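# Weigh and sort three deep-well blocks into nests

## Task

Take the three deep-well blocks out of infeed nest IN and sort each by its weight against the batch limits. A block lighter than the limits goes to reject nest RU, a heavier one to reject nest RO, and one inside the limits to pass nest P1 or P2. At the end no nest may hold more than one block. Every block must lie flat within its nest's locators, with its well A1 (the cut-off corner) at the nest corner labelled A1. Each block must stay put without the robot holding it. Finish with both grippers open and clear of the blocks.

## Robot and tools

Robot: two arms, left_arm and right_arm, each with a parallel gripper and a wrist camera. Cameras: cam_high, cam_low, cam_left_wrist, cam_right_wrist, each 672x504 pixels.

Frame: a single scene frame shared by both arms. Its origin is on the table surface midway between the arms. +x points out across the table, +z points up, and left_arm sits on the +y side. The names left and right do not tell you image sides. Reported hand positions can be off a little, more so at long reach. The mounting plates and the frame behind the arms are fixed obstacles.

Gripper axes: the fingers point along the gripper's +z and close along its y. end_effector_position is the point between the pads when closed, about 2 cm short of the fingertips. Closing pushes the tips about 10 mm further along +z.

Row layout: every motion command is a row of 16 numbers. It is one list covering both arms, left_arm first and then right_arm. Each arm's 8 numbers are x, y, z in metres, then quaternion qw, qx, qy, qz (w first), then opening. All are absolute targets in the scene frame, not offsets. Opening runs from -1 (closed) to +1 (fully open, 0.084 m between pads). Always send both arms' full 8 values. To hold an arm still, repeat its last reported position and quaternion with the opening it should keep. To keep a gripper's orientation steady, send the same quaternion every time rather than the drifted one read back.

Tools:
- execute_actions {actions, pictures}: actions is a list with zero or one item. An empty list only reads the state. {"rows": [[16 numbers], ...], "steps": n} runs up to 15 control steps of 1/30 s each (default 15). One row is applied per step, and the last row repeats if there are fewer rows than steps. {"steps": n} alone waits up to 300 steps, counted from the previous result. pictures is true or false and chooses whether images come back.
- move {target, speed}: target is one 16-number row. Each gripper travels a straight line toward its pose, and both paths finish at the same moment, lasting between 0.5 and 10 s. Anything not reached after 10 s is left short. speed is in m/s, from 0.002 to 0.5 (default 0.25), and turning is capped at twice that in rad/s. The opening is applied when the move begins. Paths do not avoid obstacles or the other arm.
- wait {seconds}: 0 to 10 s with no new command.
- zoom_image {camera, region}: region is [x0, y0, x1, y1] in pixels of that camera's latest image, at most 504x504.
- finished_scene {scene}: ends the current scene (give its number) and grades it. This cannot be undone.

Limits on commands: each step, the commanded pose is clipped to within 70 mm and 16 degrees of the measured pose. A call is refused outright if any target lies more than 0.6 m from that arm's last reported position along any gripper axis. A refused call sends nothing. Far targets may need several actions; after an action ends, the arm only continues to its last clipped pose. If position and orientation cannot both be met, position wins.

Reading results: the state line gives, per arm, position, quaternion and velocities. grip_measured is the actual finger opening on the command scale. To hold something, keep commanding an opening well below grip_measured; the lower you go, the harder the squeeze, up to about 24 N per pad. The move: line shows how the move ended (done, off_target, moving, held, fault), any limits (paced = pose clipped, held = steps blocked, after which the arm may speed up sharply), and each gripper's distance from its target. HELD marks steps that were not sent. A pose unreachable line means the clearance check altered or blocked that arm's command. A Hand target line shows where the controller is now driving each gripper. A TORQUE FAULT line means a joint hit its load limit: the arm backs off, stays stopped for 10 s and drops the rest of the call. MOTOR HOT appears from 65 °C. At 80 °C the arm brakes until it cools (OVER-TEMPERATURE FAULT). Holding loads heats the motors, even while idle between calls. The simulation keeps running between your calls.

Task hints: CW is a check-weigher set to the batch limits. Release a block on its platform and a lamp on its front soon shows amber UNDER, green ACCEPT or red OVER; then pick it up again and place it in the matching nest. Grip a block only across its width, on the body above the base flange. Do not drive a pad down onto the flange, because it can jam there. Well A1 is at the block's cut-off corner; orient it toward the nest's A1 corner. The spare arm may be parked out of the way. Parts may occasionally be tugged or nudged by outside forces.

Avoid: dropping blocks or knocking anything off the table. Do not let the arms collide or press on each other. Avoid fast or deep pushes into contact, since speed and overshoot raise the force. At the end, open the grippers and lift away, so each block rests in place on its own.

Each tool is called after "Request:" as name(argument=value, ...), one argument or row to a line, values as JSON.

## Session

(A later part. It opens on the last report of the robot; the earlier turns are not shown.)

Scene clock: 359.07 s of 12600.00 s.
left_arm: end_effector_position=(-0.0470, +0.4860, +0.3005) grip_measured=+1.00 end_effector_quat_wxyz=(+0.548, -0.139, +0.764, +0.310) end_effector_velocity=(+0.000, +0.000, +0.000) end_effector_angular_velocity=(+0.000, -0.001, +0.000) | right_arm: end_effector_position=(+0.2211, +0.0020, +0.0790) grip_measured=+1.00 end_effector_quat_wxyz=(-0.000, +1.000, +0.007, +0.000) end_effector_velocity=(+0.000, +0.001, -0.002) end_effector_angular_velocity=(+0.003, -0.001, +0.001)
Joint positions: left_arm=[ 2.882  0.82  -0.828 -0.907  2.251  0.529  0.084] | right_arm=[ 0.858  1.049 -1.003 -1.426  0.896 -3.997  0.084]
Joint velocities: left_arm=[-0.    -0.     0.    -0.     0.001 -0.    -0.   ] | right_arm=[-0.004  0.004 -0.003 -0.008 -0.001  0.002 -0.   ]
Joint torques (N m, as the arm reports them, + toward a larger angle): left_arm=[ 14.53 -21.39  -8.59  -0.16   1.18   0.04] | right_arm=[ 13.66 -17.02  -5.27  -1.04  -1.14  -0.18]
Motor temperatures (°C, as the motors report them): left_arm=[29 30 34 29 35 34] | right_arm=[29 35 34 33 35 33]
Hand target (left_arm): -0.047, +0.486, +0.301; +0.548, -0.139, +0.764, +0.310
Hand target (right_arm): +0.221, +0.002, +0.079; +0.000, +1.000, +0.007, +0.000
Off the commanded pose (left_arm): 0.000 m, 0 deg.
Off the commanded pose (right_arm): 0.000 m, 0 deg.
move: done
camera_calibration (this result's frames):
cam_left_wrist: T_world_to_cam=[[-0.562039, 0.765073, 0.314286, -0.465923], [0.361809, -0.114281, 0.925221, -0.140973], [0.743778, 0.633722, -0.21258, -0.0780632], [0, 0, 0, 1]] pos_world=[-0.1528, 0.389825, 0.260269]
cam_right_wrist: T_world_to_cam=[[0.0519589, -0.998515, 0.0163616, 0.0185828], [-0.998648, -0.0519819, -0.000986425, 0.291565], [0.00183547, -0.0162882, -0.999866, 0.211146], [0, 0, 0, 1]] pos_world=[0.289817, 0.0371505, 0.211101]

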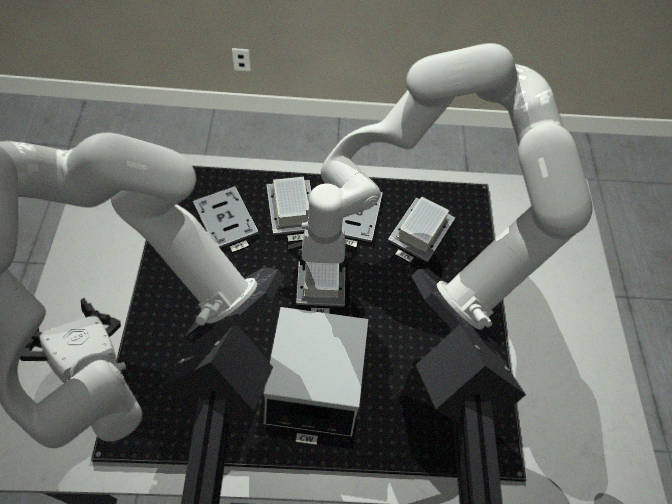

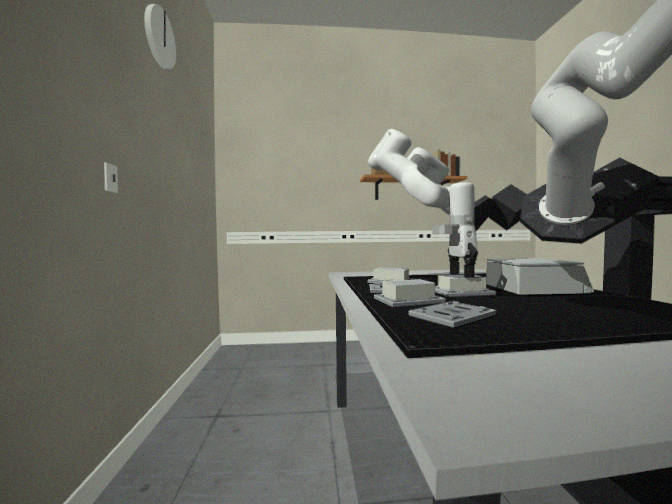

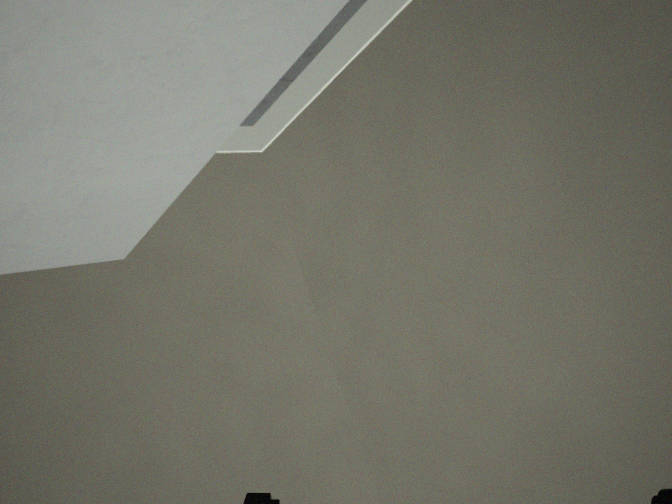

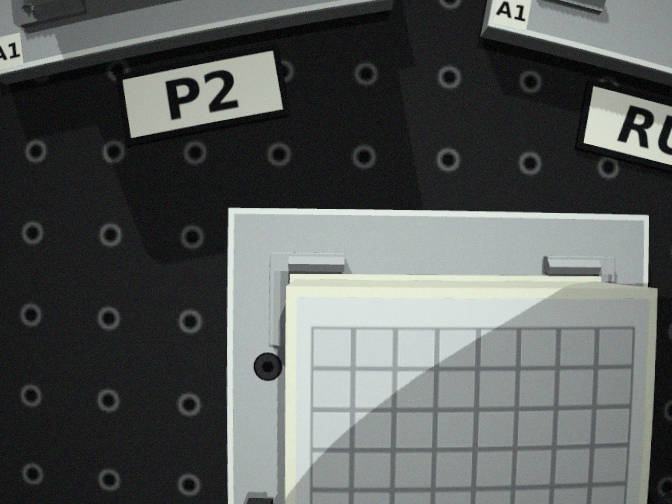

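Request:
move(
  target=[-0.047,0.486,0.3005,0.548,-0.139,0.764,0.31,1,0.221,0.002,0.0485,0,1,0.007,0,1],
  speed=0.015,
)

Request:
move(
  target=[-0.047,0.486,0.3005,0.548,-0.139,0.764,0.31,1,0.221,0.002,0.0485,0,1,0.007,0,0.3],
  speed=0.015,
)

Request:
move(
  target=[-0.047,0.486,0.3005,0.548,-0.139,0.764,0.31,1,0.221,0.002,0.16,0,1,0.007,0,0.3],
  speed=0.05,
)

Request:
move(
  target=[-0.047,0.486,0.3005,0.548,-0.139,0.764,0.31,1,-0.02,0.011,0.152,0,1,0.007,0,0.3],
  speed=0.12,
)

Request:
move(
  target=[-0.047,0.486,0.3005,0.548,-0.139,0.764,0.31,1,-0.02,0.011,0.1375,0,1,0.007,0,0.3],
  speed=0.007,
)

Request:
move(
  target=[-0.047,0.486,0.3005,0.548,-0.139,0.764,0.31,1,-0.02,0.011,0.1375,0,1,0.007,0,1],
  speed=0.007,
)

Request:
wait(
  seconds=2,
)

Scene clock: 388.00 s of 12600.00 s.
left_arm: end_effector_position=(-0.0470, +0.4860, +0.3005) grip_measured=+1.00 end_effector_quat_wxyz=(+0.548, -0.139, +0.764, +0.310) end_effector_velocity=(+0.000, +0.000, -0.000) end_effector_angular_velocity=(-0.001, -0.001, -0.001) | right_arm: end_effector_position=(+0.2211, +0.0020, +0.0486) grip_measured=+1.00 end_effector_quat_wxyz=(+0.000, +1.000, +0.007, +0.000) end_effector_velocity=(+0.000, +0.001, -0.001) end_effector_angular_velocity=(+0.002, +0.000, -0.001)
Joint positions: left_arm=[ 2.882  0.82  -0.828 -0.907  2.251  0.529  0.084] | right_arm=[ 0.787  1.113 -1.046 -1.513  0.898 -3.971  0.084]
Joint velocities: left_arm=[-0.002  0.     0.    -0.    -0.     0.001  0.   ] | right_arm=[-0.001  0.003 -0.003 -0.003 -0.001  0.001 -0.   ]
Joint torques (N m, as the arm reports them, + toward a larger angle): left_arm=[ 14.58 -21.77  -8.65  -0.06   1.23  -0.06] | right_arm=[ 12.17 -16.41  -3.65  -0.97  -1.14  -0.25]
Motor temperatures (°C, as the motors report them): left_arm=[29 30 34 29 35 34] | right_arm=[30 35 34 33 35 33]
Hand target (left_arm): -0.047, +0.486, +0.300; +0.548, -0.139, +0.764, +0.310
Hand target (right_arm): +0.221, +0.002, +0.048; +0.000, +1.000, +0.007, +0.000
Off the commanded pose (left_arm): 0.000 m, 0 deg.
Off the commanded pose (right_arm): 0.000 m, 0 deg.
After step 90, 23.63 s passed at rest.
move: done
camera_calibration (this result's frames):
cam_left_wrist: T_world_to_cam=[[-0.562039, 0.765073, 0.314286, -0.465923], [0.361809, -0.114281, 0.925221, -0.140973], [0.743779, 0.633722, -0.21258, -0.0780631], [0, 0, 0, 1]] pos_world=[-0.1528, 0.389825, 0.260269]
cam_right_wrist: T_world_to_cam=[[0.0520277, -0.998509, 0.0165059, 0.0189951], [-0.998644, -0.0520495, -0.000897433, 0.291472], [0.00175522, -0.0164368, -0.999863, 0.180778], [0, 0, 0, 1]] pos_world=[0.289771, 0.0371091, 0.180701]

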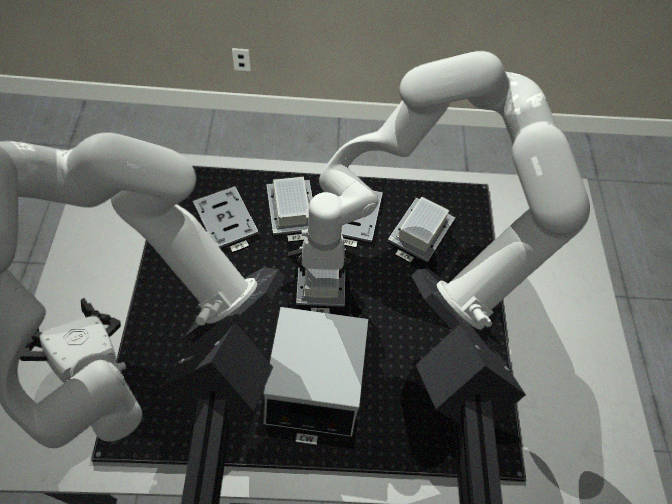

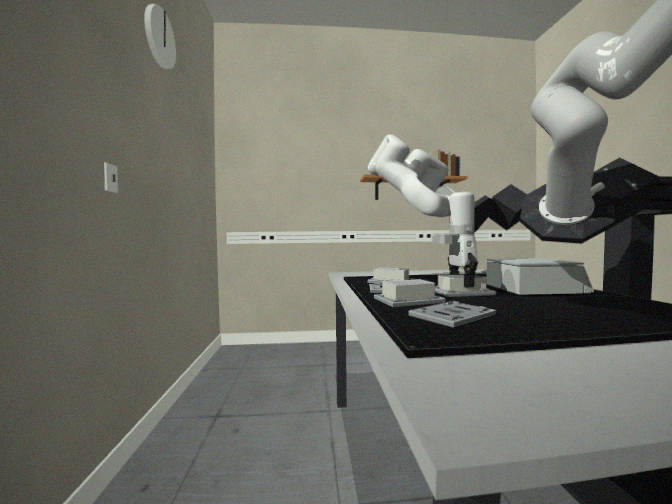

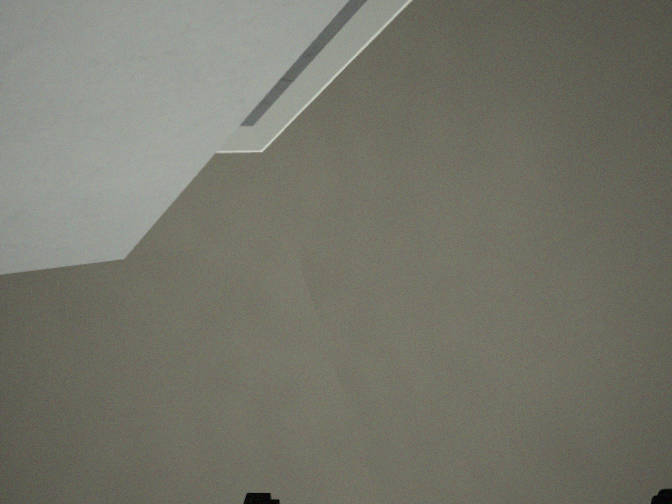

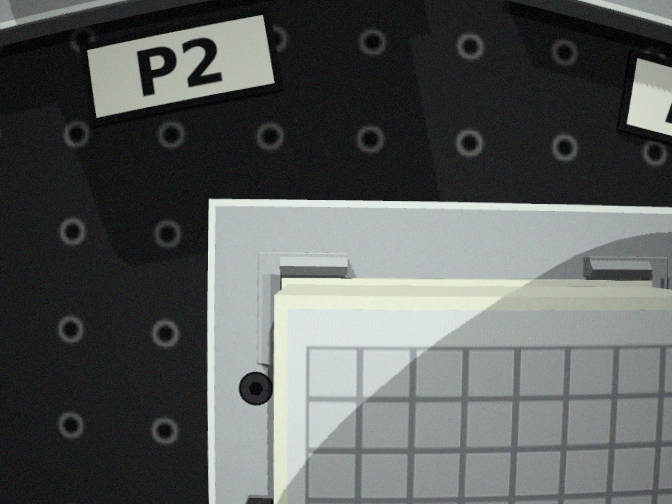

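Scene clock: 388.70 s of 12600.00 s.
left_arm: end_effector_position=(-0.0470, +0.4860, +0.3005) grip_measured=+1.00 end_effector_quat_wxyz=(+0.548, -0.139, +0.764, +0.310) end_effector_velocity=(+0.000, +0.000, +0.000) end_effector_angular_velocity=(+0.001, -0.002, +0.000) | right_arm: end_effector_position=(+0.2211, +0.0021, +0.0486) grip_measured=+0.96 end_effector_quat_wxyz=(-0.000, +1.000, +0.007, +0.000) end_effector_velocity=(-0.000, -0.000, -0.000) end_effector_angular_velocity=(+0.000, +0.002, -0.003)
Joint positions: left_arm=[ 2.882  0.82  -0.828 -0.907  2.251  0.529  0.084] | right_arm=[ 0.787  1.113 -1.047 -1.513  0.898 -3.971  0.083]
Joint velocities: left_arm=[-0.     0.     0.     0.     0.002 -0.     0.   ] | right_arm=[-0.002  0.    -0.    -0.    -0.001  0.001  0.   ]
Joint torques (N m, as the arm reports them, + toward a larger angle): left_arm=[ 14.59 -21.48  -8.66  -0.03   1.26   0.02] | right_arm=[ 12.73 -15.62  -4.    -0.91  -1.3   -0.25]
Motor temperatures (°C, as the motors report them): left_arm=[29 30 34 29 35 34] | right_arm=[30 35 34 33 35 33]
Hand target (left_arm): -0.047, +0.486, +0.300; +0.548, -0.139, +0.764, +0.310
Hand target (right_arm): +0.221, +0.002, +0.048; -0.000, +1.000, +0.007, +0.000
Off the commanded pose (left_arm): 0.000 m, 0 deg.
Off the commanded pose (right_arm): 0.000 m, 0 deg.
move: done
camera_calibration (this result's frames):
cam_left_wrist: T_world_to_cam=[[-0.562039, 0.765073, 0.314286, -0.465923], [0.361809, -0.114281, 0.925221, -0.140973], [0.743778, 0.633722, -0.21258, -0.078063], [0, 0, 0, 1]] pos_world=[-0.1528, 0.389825, 0.260269]
cam_right_wrist: T_world_to_cam=[[0.0519611, -0.998516, 0.0162771, 0.0191109], [-0.998648, -0.0519834, -0.000947589, 0.291525], [0.00179232, -0.0162059, -0.999867, 0.180791], [0, 0, 0, 1]] pos_world=[0.289814, 0.0371669, 0.180732]

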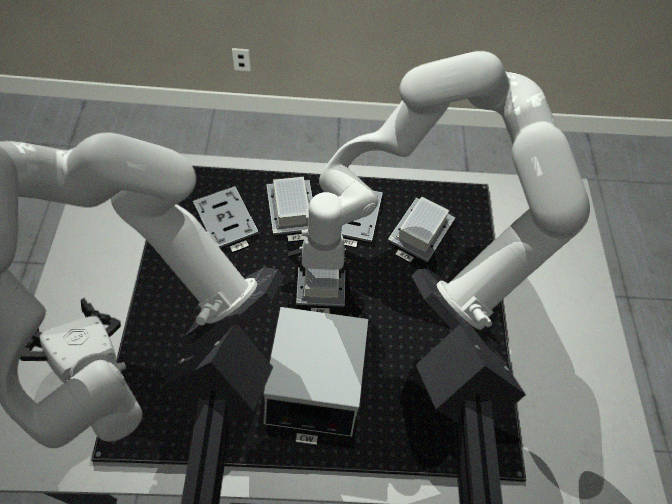

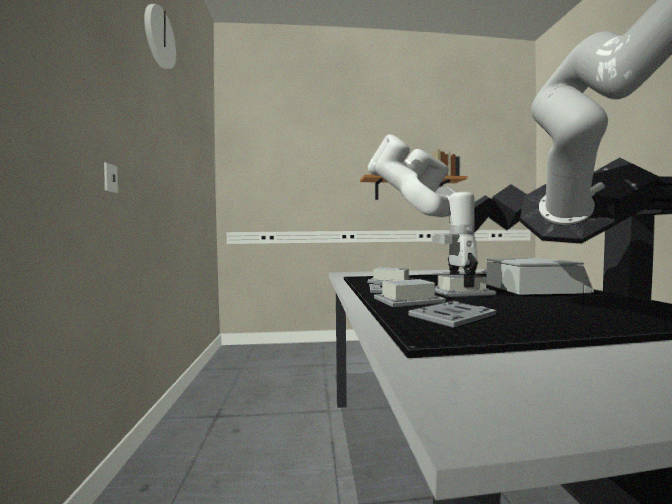

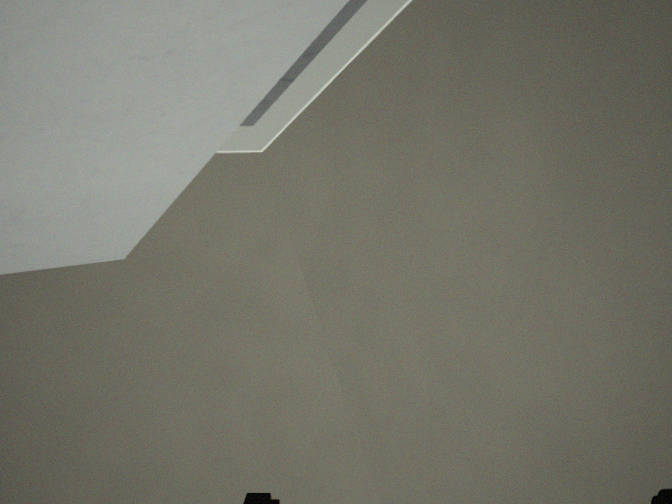

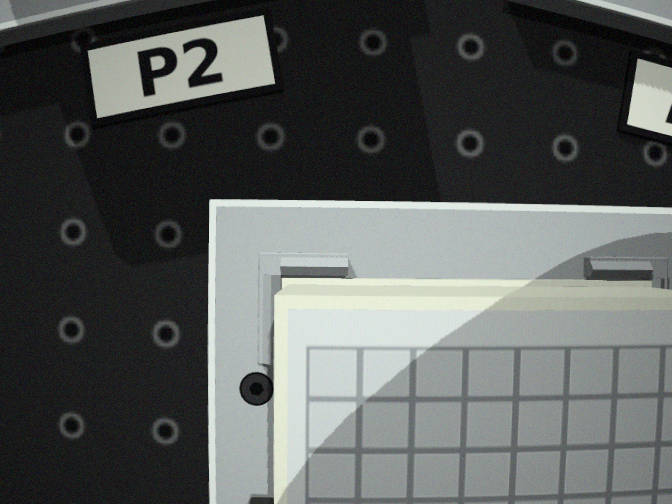

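Scene clock: 391.33 s of 12600.00 s.
left_arm: end_effector_position=(-0.0470, +0.4860, +0.3005) grip_measured=+1.00 end_effector_quat_wxyz=(+0.548, -0.139, +0.764, +0.310) end_effector_velocity=(+0.000, +0.000, +0.000) end_effector_angular_velocity=(+0.000, -0.002, -0.001) | right_arm: end_effector_position=(+0.2207, +0.0020, +0.1600) grip_measured=+0.96 end_effector_quat_wxyz=(+0.000, +1.000, +0.007, -0.000) end_effector_velocity=(-0.000, +0.000, +0.002) end_effector_angular_velocity=(+0.000, +0.000, +0.000)
Joint positions: left_arm=[ 2.882  0.82  -0.828 -0.907  2.251  0.529  0.084] | right_arm=[ 1.045  0.884 -0.922 -1.174  0.917 -4.101  0.083]
Joint velocities: left_arm=[-0.001 -0.     0.     0.     0.001 -0.     0.   ] | right_arm=[ 0.005 -0.003  0.001  0.007  0.001 -0.003 -0.   ]
Joint torques (N m, as the arm reports them, + toward a larger angle): left_arm=[ 14.69 -21.54  -8.7   -0.19   1.17   0.03] | right_arm=[ 12.58 -18.11  -8.19  -0.5   -1.42  -0.33]
Motor temperatures (°C, as the motors report them): left_arm=[29 30 34 29 35 34] | right_arm=[30 35 34 33 35 33]
Hand target (left_arm): -0.047, +0.486, +0.301; +0.548, -0.139, +0.764, +0.310
Hand target (right_arm): +0.221, +0.002, +0.160; -0.000, +1.000, +0.007, -0.000
Off the commanded pose (left_arm): 0.000 m, 0 deg.
Off the commanded pose (right_arm): 0.000 m, 0 deg.
move: done
camera_calibration (this result's frames):
cam_left_wrist: T_world_to_cam=[[-0.562039, 0.765073, 0.314286, -0.465923], [0.361809, -0.114281, 0.925221, -0.140973], [0.743778, 0.633722, -0.21258, -0.0780631], [0, 0, 0, 1]] pos_world=[-0.1528, 0.389825, 0.260269]
cam_right_wrist: T_world_to_cam=[[0.0522874, -0.998497, 0.0163996, 0.0171245], [-0.998632, -0.0522935, 0.0000538468, 0.291012], [0.000803826, -0.01638, -0.999866, 0.292393], [0, 0, 0, 1]] pos_world=[0.289484, 0.0371062, 0.292057]

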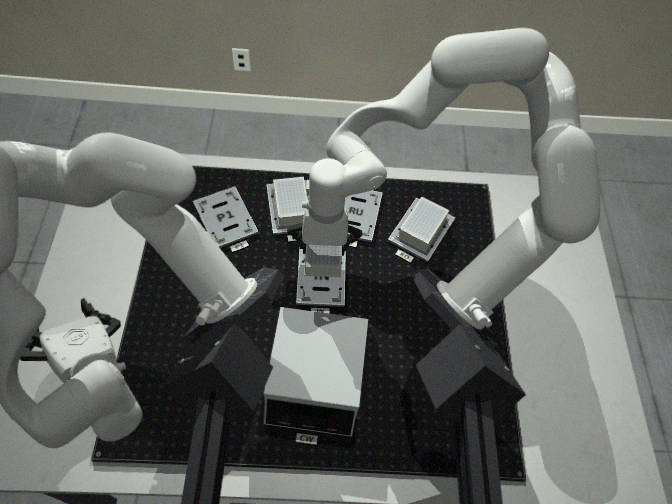

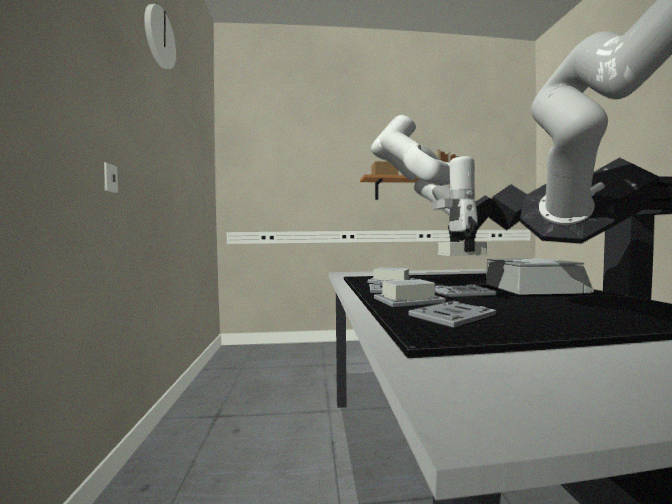

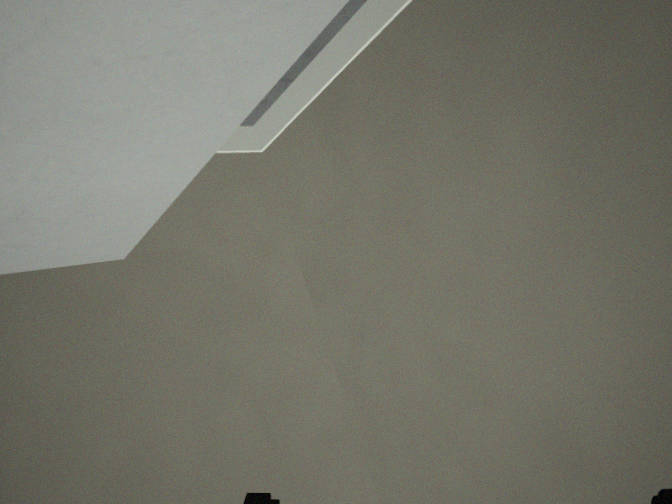

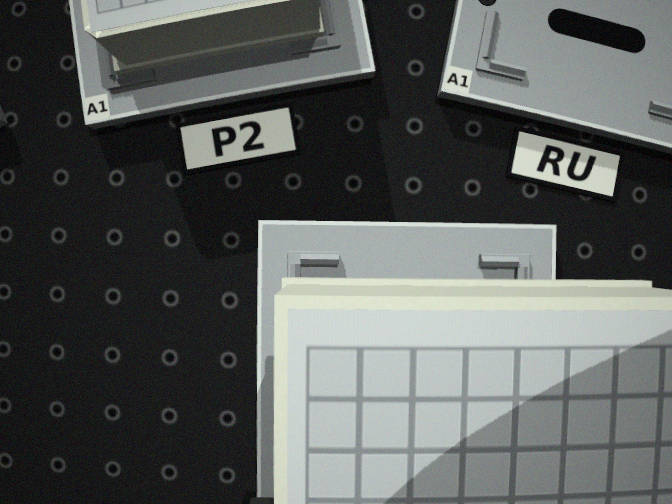

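Scene clock: 393.87 s of 12600.00 s.
left_arm: end_effector_position=(-0.0470, +0.4860, +0.3005) grip_measured=+1.00 end_effector_quat_wxyz=(+0.548, -0.139, +0.764, +0.310) end_effector_velocity=(+0.000, -0.000, -0.001) end_effector_angular_velocity=(-0.003, -0.000, -0.001) | right_arm: end_effector_position=(-0.0205, +0.0118, +0.1525) grip_measured=+0.96 end_effector_quat_wxyz=(-0.001, +1.000, +0.007, -0.001) end_effector_velocity=(-0.002, -0.001, -0.000) end_effector_angular_velocity=(-0.004, -0.001, +0.001)
Joint positions: left_arm=[ 2.882  0.82  -0.828 -0.907  2.251  0.529  0.084] | right_arm=[ 1.609  1.315 -1.039 -0.818  0.694 -3.8    0.083]
Joint velocities: left_arm=[-0.002  0.     0.     0.    -0.002 -0.     0.   ] | right_arm=[ 0.008  0.004 -0.003  0.013  0.001 -0.005 -0.   ]
Joint torques (N m, as the arm reports them, + toward a larger angle): left_arm=[ 14.59 -21.59  -8.66  -0.11   1.19  -0.03] | right_arm=[  6.75 -25.04 -11.73  -0.96  -1.49  -0.26]
Motor temperatures (°C, as the motors report them): left_arm=[29 30 34 29 35 34] | right_arm=[30 35 34 33 35 33]
Hand target (left_arm): -0.047, +0.486, +0.301; +0.548, -0.139, +0.764, +0.310
Hand target (right_arm): -0.021, +0.012, +0.152; -0.001, +1.000, +0.008, -0.001
Off the commanded pose (left_arm): 0.000 m, 0 deg.
Off the commanded pose (right_arm): 0.001 m, 0 deg.
move: done
camera_calibration (this result's frames):
cam_left_wrist: T_world_to_cam=[[-0.562039, 0.765073, 0.314286, -0.465923], [0.361809, -0.114281, 0.925221, -0.140973], [0.743778, 0.633722, -0.21258, -0.0780631], [0, 0, 0, 1]] pos_world=[-0.1528, 0.389825, 0.260269]
cam_right_wrist: T_world_to_cam=[[0.0527544, -0.998498, 0.0147605, 0.039949], [-0.998607, -0.0527528, 0.000500312, 0.0505983], [0.000279095, -0.0147663, -0.999891, 0.285196], [0, 0, 0, 1]] pos_world=[0.0483407, 0.0467695, 0.28455]

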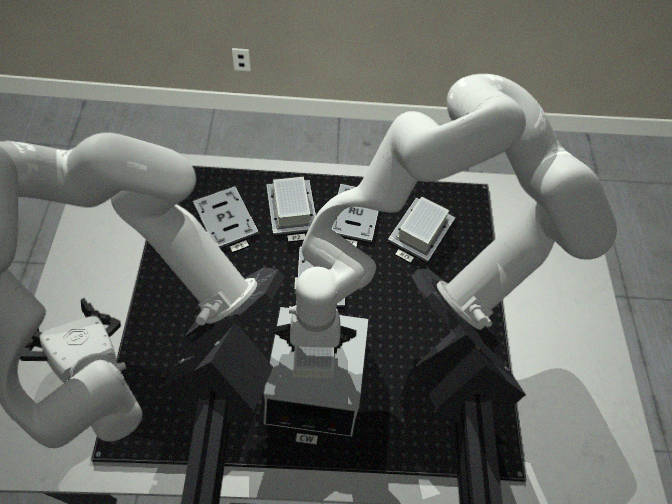

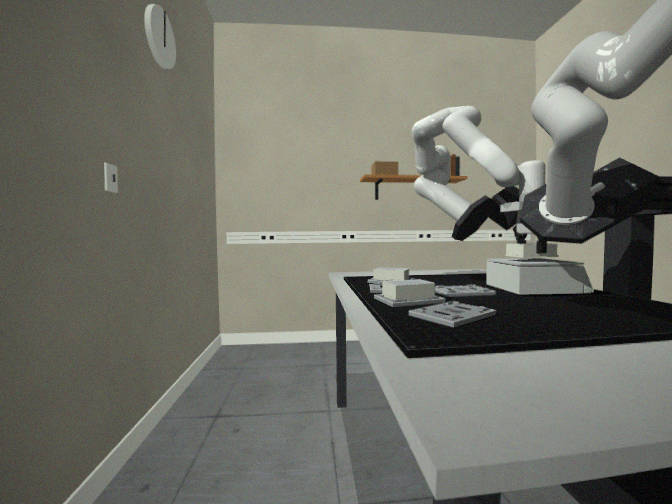

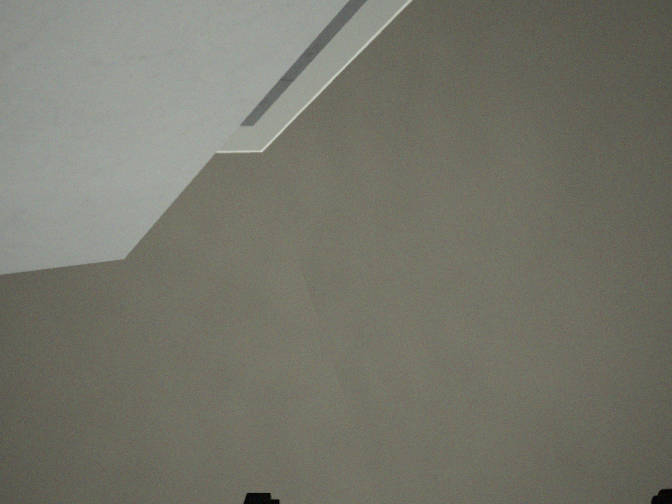

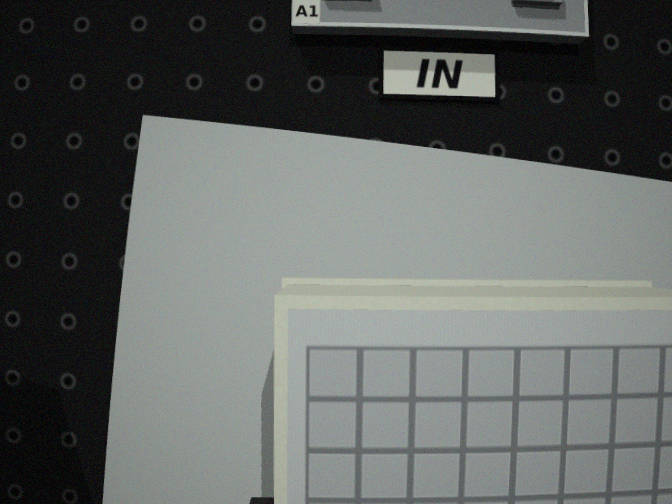

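Scene clock: 396.23 s of 12600.00 s.
left_arm: end_effector_position=(-0.0470, +0.4860, +0.3005) grip_measured=+1.00 end_effector_quat_wxyz=(+0.548, -0.139, +0.764, +0.310) end_effector_velocity=(+0.000, +0.000, -0.000) end_effector_angular_velocity=(+0.000, -0.000, -0.000) | right_arm: end_effector_position=(-0.0200, +0.0114, +0.1379) grip_measured=+0.96 end_effector_quat_wxyz=(-0.000, +1.000, +0.007, -0.000) end_effector_velocity=(+0.000, +0.001, -0.001) end_effector_angular_velocity=(+0.003, -0.001, +0.002)
Joint positions: left_arm=[ 2.882  0.82  -0.828 -0.907  2.251  0.529  0.084] | right_arm=[ 1.575  1.349 -1.051 -0.878  0.688 -3.764  0.083]
Joint velocities: left_arm=[-0. -0.  0.  0.  0.  0. -0.] | right_arm=[-0.003  0.003 -0.002 -0.008 -0.001  0.003  0.   ]
Joint torques (N m, as the arm reports them, + toward a larger angle): left_arm=[ 14.88 -21.66  -8.63  -0.17   1.36   0.04] | right_arm=[  6.91 -24.   -10.62  -0.33  -1.08  -0.17]
Motor temperatures (°C, as the motors report them): left_arm=[29 30 34 29 35 34] | right_arm=[30 35 35 33 35 33]
Hand target (left_arm): -0.047, +0.486, +0.300; +0.548, -0.139, +0.764, +0.310
Hand target (right_arm): -0.020, +0.011, +0.137; -0.000, +1.000, +0.007, +0.000
Off the commanded pose (left_arm): 0.000 m, 0 deg.
Off the commanded pose (right_arm): 0.001 m, 0 deg.
move: done
camera_calibration (this result's frames):
cam_left_wrist: T_world_to_cam=[[-0.562039, 0.765073, 0.314286, -0.465923], [0.361809, -0.114281, 0.925221, -0.140973], [0.743778, 0.633722, -0.21258, -0.0780632], [0, 0, 0, 1]] pos_world=[-0.1528, 0.389825, 0.260269]
cam_right_wrist: T_world_to_cam=[[0.0517489, -0.998538, 0.0156069, 0.0395721], [-0.998659, -0.0517639, -0.00055819, 0.0512889], [0.00136525, -0.0155571, -0.999878, 0.270614], [0, 0, 0, 1]] pos_world=[0.0488028, 0.0463791, 0.269993]

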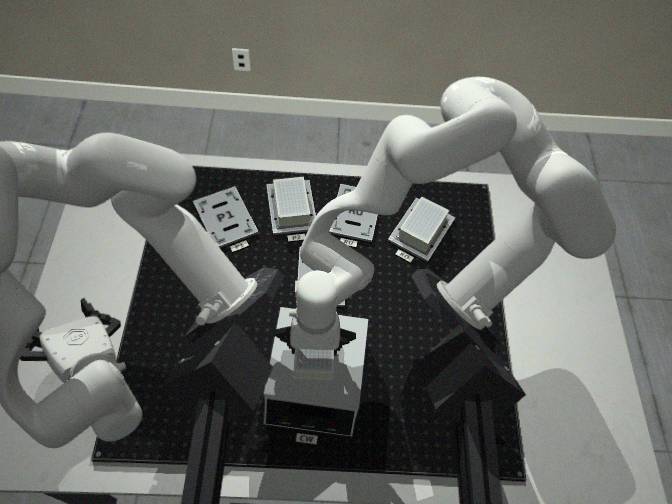

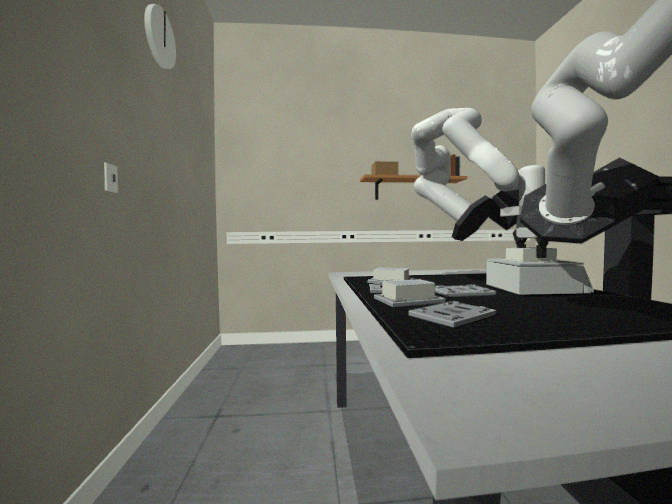

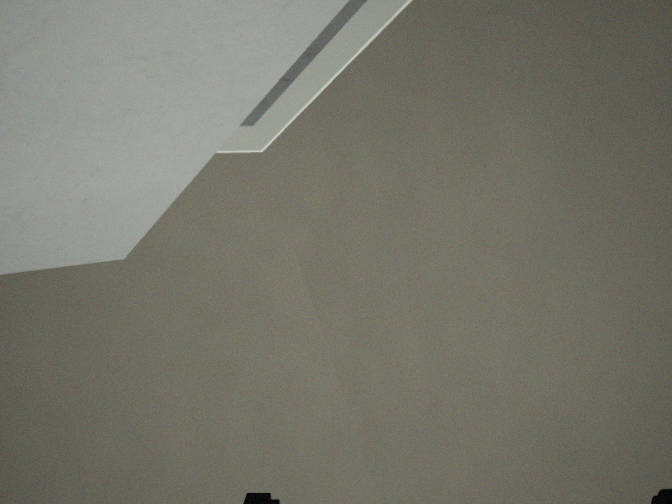

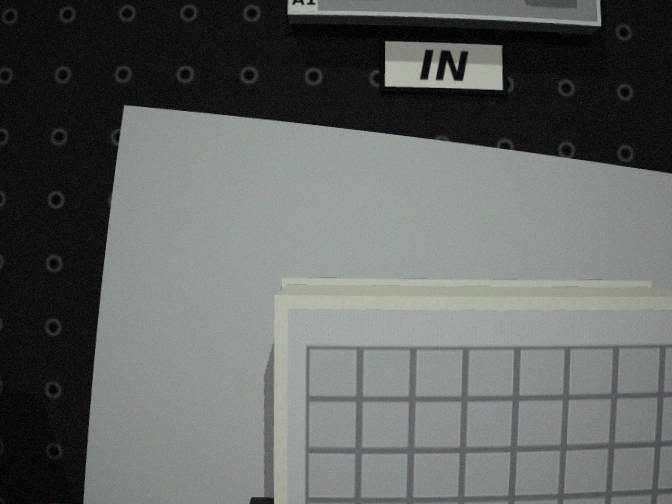

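Scene clock: 396.93 s of 12600.00 s.
left_arm: end_effector_position=(-0.0470, +0.4860, +0.3005) grip_measured=+1.00 end_effector_quat_wxyz=(+0.548, -0.139, +0.764, +0.310) end_effector_velocity=(+0.000, -0.000, -0.000) end_effector_angular_velocity=(-0.000, +0.000, -0.000) | right_arm: end_effector_position=(-0.0200, +0.0110, +0.1375) grip_measured=+1.00 end_effector_quat_wxyz=(-0.000, +1.000, +0.007, +0.000) end_effector_velocity=(-0.000, +0.000, +0.000) end_effector_angular_velocity=(+0.001, +0.000, +0.000)
Joint positions: left_arm=[ 2.882  0.82  -0.828 -0.907  2.251  0.529  0.084] | right_arm=[ 1.575  1.349 -1.05  -0.879  0.688 -3.763  0.084]
Joint velocities: left_arm=[-0.001  0.    -0.    -0.    -0.001  0.     0.   ] | right_arm=[ 0.001 -0.     0.    -0.    -0.001  0.001  0.   ]
Joint torques (N m, as the arm reports them, + toward a larger angle): left_arm=[ 14.61 -21.72  -8.65  -0.02   1.18   0.17] | right_arm=[  6.64 -24.07 -10.89  -0.95  -1.2   -0.16]
Motor temperatures (°C, as the motors report them): left_arm=[29 30 34 29 35 34] | right_arm=[30 35 35 33 35 33]
Hand target (left_arm): -0.047, +0.486, +0.301; +0.548, -0.139, +0.764, +0.310
Hand target (right_arm): -0.020, +0.011, +0.137; -0.000, +1.000, +0.007, -0.000
Off the commanded pose (left_arm): 0.000 m, 0 deg.
Off the commanded pose (right_arm): 0.000 m, 0 deg.
move: done
camera_calibration (this result's frames):
cam_left_wrist: T_world_to_cam=[[-0.562039, 0.765073, 0.314286, -0.465923], [0.361809, -0.114281, 0.925221, -0.140973], [0.743778, 0.633722, -0.21258, -0.0780631], [0, 0, 0, 1]] pos_world=[-0.1528, 0.389825, 0.260269]
cam_right_wrist: T_world_to_cam=[[0.0520473, -0.99851, 0.0163957, 0.0391136], [-0.998643, -0.0520666, -0.000752328, 0.0512699], [0.00160488, -0.0163343, -0.999865, 0.270265], [0, 0, 0, 1]] pos_world=[0.0487309, 0.0461393, 0.269626]

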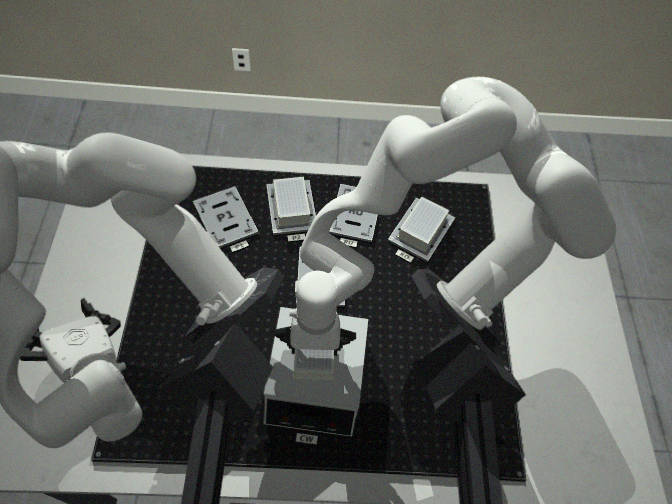

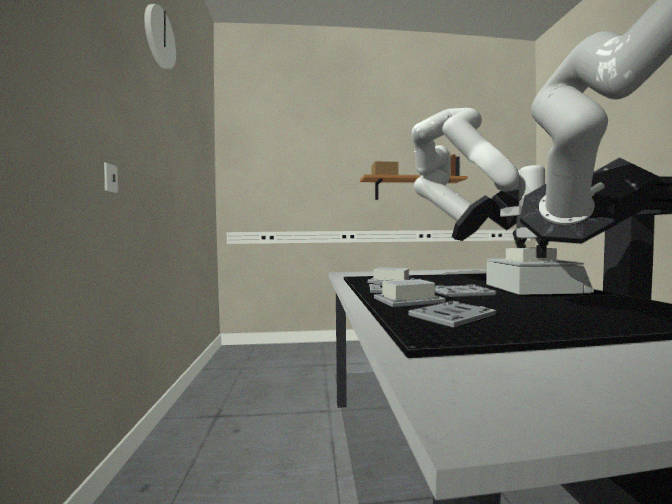

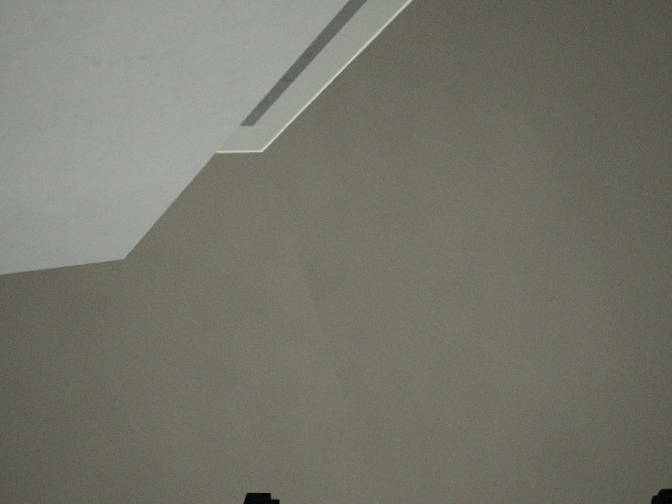

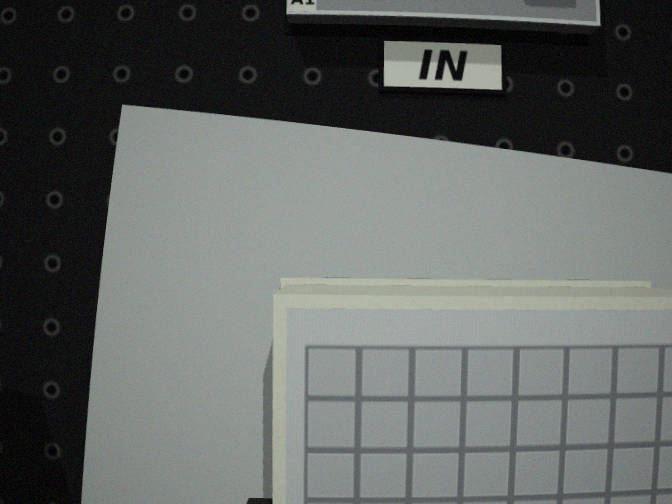

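Scene clock: 398.93 s of 12600.00 s.
left_arm: end_effector_position=(-0.0470, +0.4860, +0.3005) grip_measured=+1.00 end_effector_quat_wxyz=(+0.548, -0.139, +0.764, +0.310) end_effector_velocity=(+0.000, -0.000, +0.000) end_effector_angular_velocity=(+0.000, -0.000, +0.000) | right_arm: end_effector_position=(-0.0200, +0.0110, +0.1375) grip_measured=+1.00 end_effector_quat_wxyz=(-0.000, +1.000, +0.007, -0.000) end_effector_velocity=(+0.000, -0.000, +0.000) end_effector_angular_velocity=(-0.001, +0.000, -0.000)
Joint positions: left_arm=[ 2.882  0.82  -0.828 -0.907  2.251  0.529  0.084] | right_arm=[ 1.575  1.349 -1.05  -0.879  0.688 -3.763  0.084]
Joint velocities: left_arm=[ 0.  0.  0.  0.  0.  0. -0.] | right_arm=[-0.    -0.    -0.     0.001  0.    -0.001 -0.   ]
Joint torques (N m, as the arm reports them, + toward a larger angle): left_arm=[ 14.99 -21.55  -8.46  -0.17   1.2    0.06] | right_arm=[  7.47 -24.83 -10.83  -0.72  -1.39  -0.03]
Motor temperatures (°C, as the motors report them): left_arm=[29 30 34 29 35 34] | right_arm=[30 35 35 33 35 33]
Hand target (left_arm): -0.047, +0.486, +0.301; +0.548, -0.139, +0.764, +0.310
Hand target (right_arm): -0.020, +0.011, +0.137; -0.000, +1.000, +0.007, -0.000
Off the commanded pose (left_arm): 0.000 m, 0 deg.
Off the commanded pose (right_arm): 0.000 m, 0 deg.
Steps of this call (steps 1 to 60: nothing new was sent). Readings (end_effector_position):
1: left_arm (-0.0470, +0.4860, +0.3005) | right_arm (-0.0200, +0.0110, +0.1375)
2: left_arm (-0.0470, +0.4860, +0.3005) | right_arm (-0.0200, +0.0110, +0.1375)
4: left_arm (-0.0470, +0.4860, +0.3005) | right_arm (-0.0200, +0.0110, +0.1375)
8: left_arm (-0.0470, +0.4860, +0.3005) | right_arm (-0.0200, +0.0110, +0.1375)
60: the state above
camera_calibration (this result's frames):
cam_left_wrist: T_world_to_cam=[[-0.562039, 0.765073, 0.314286, -0.465923], [0.361809, -0.114281, 0.925221, -0.140973], [0.743778, 0.633722, -0.21258, -0.0780632], [0, 0, 0, 1]] pos_world=[-0.1528, 0.389825, 0.260269]
cam_right_wrist: T_world_to_cam=[[0.0520521, -0.99851, 0.0164056, 0.0391065], [-0.998643, -0.0520713, -0.000745104, 0.0512661], [0.00159825, -0.0163446, -0.999865, 0.270257], [0, 0, 0, 1]] pos_world=[0.048729, 0.0461349, 0.269617]

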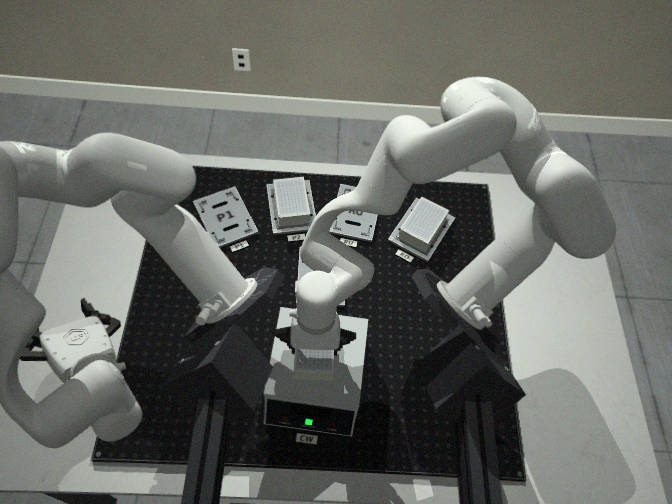

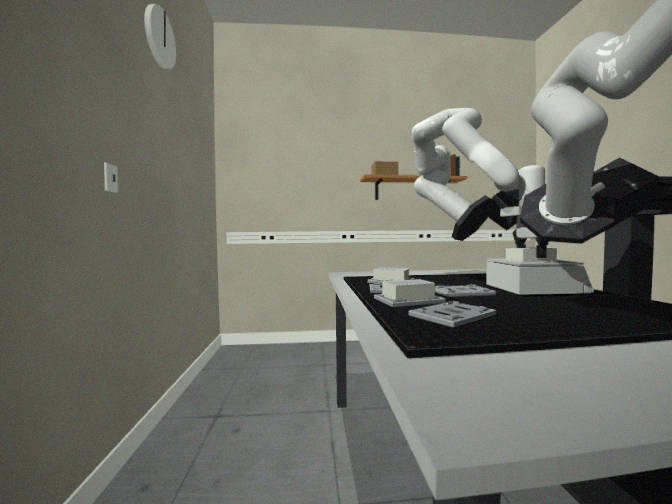

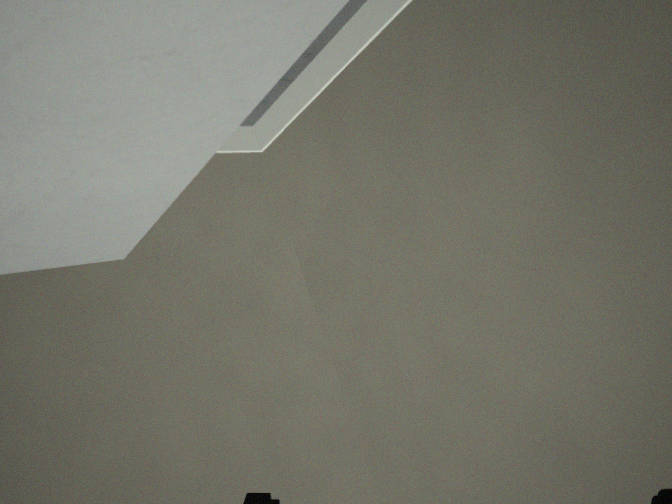

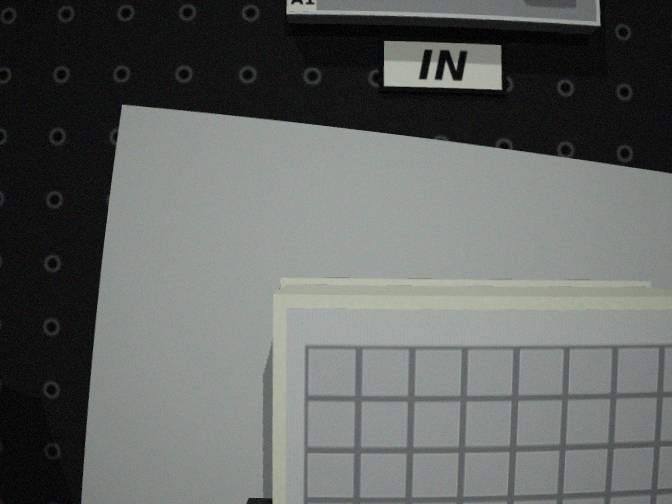

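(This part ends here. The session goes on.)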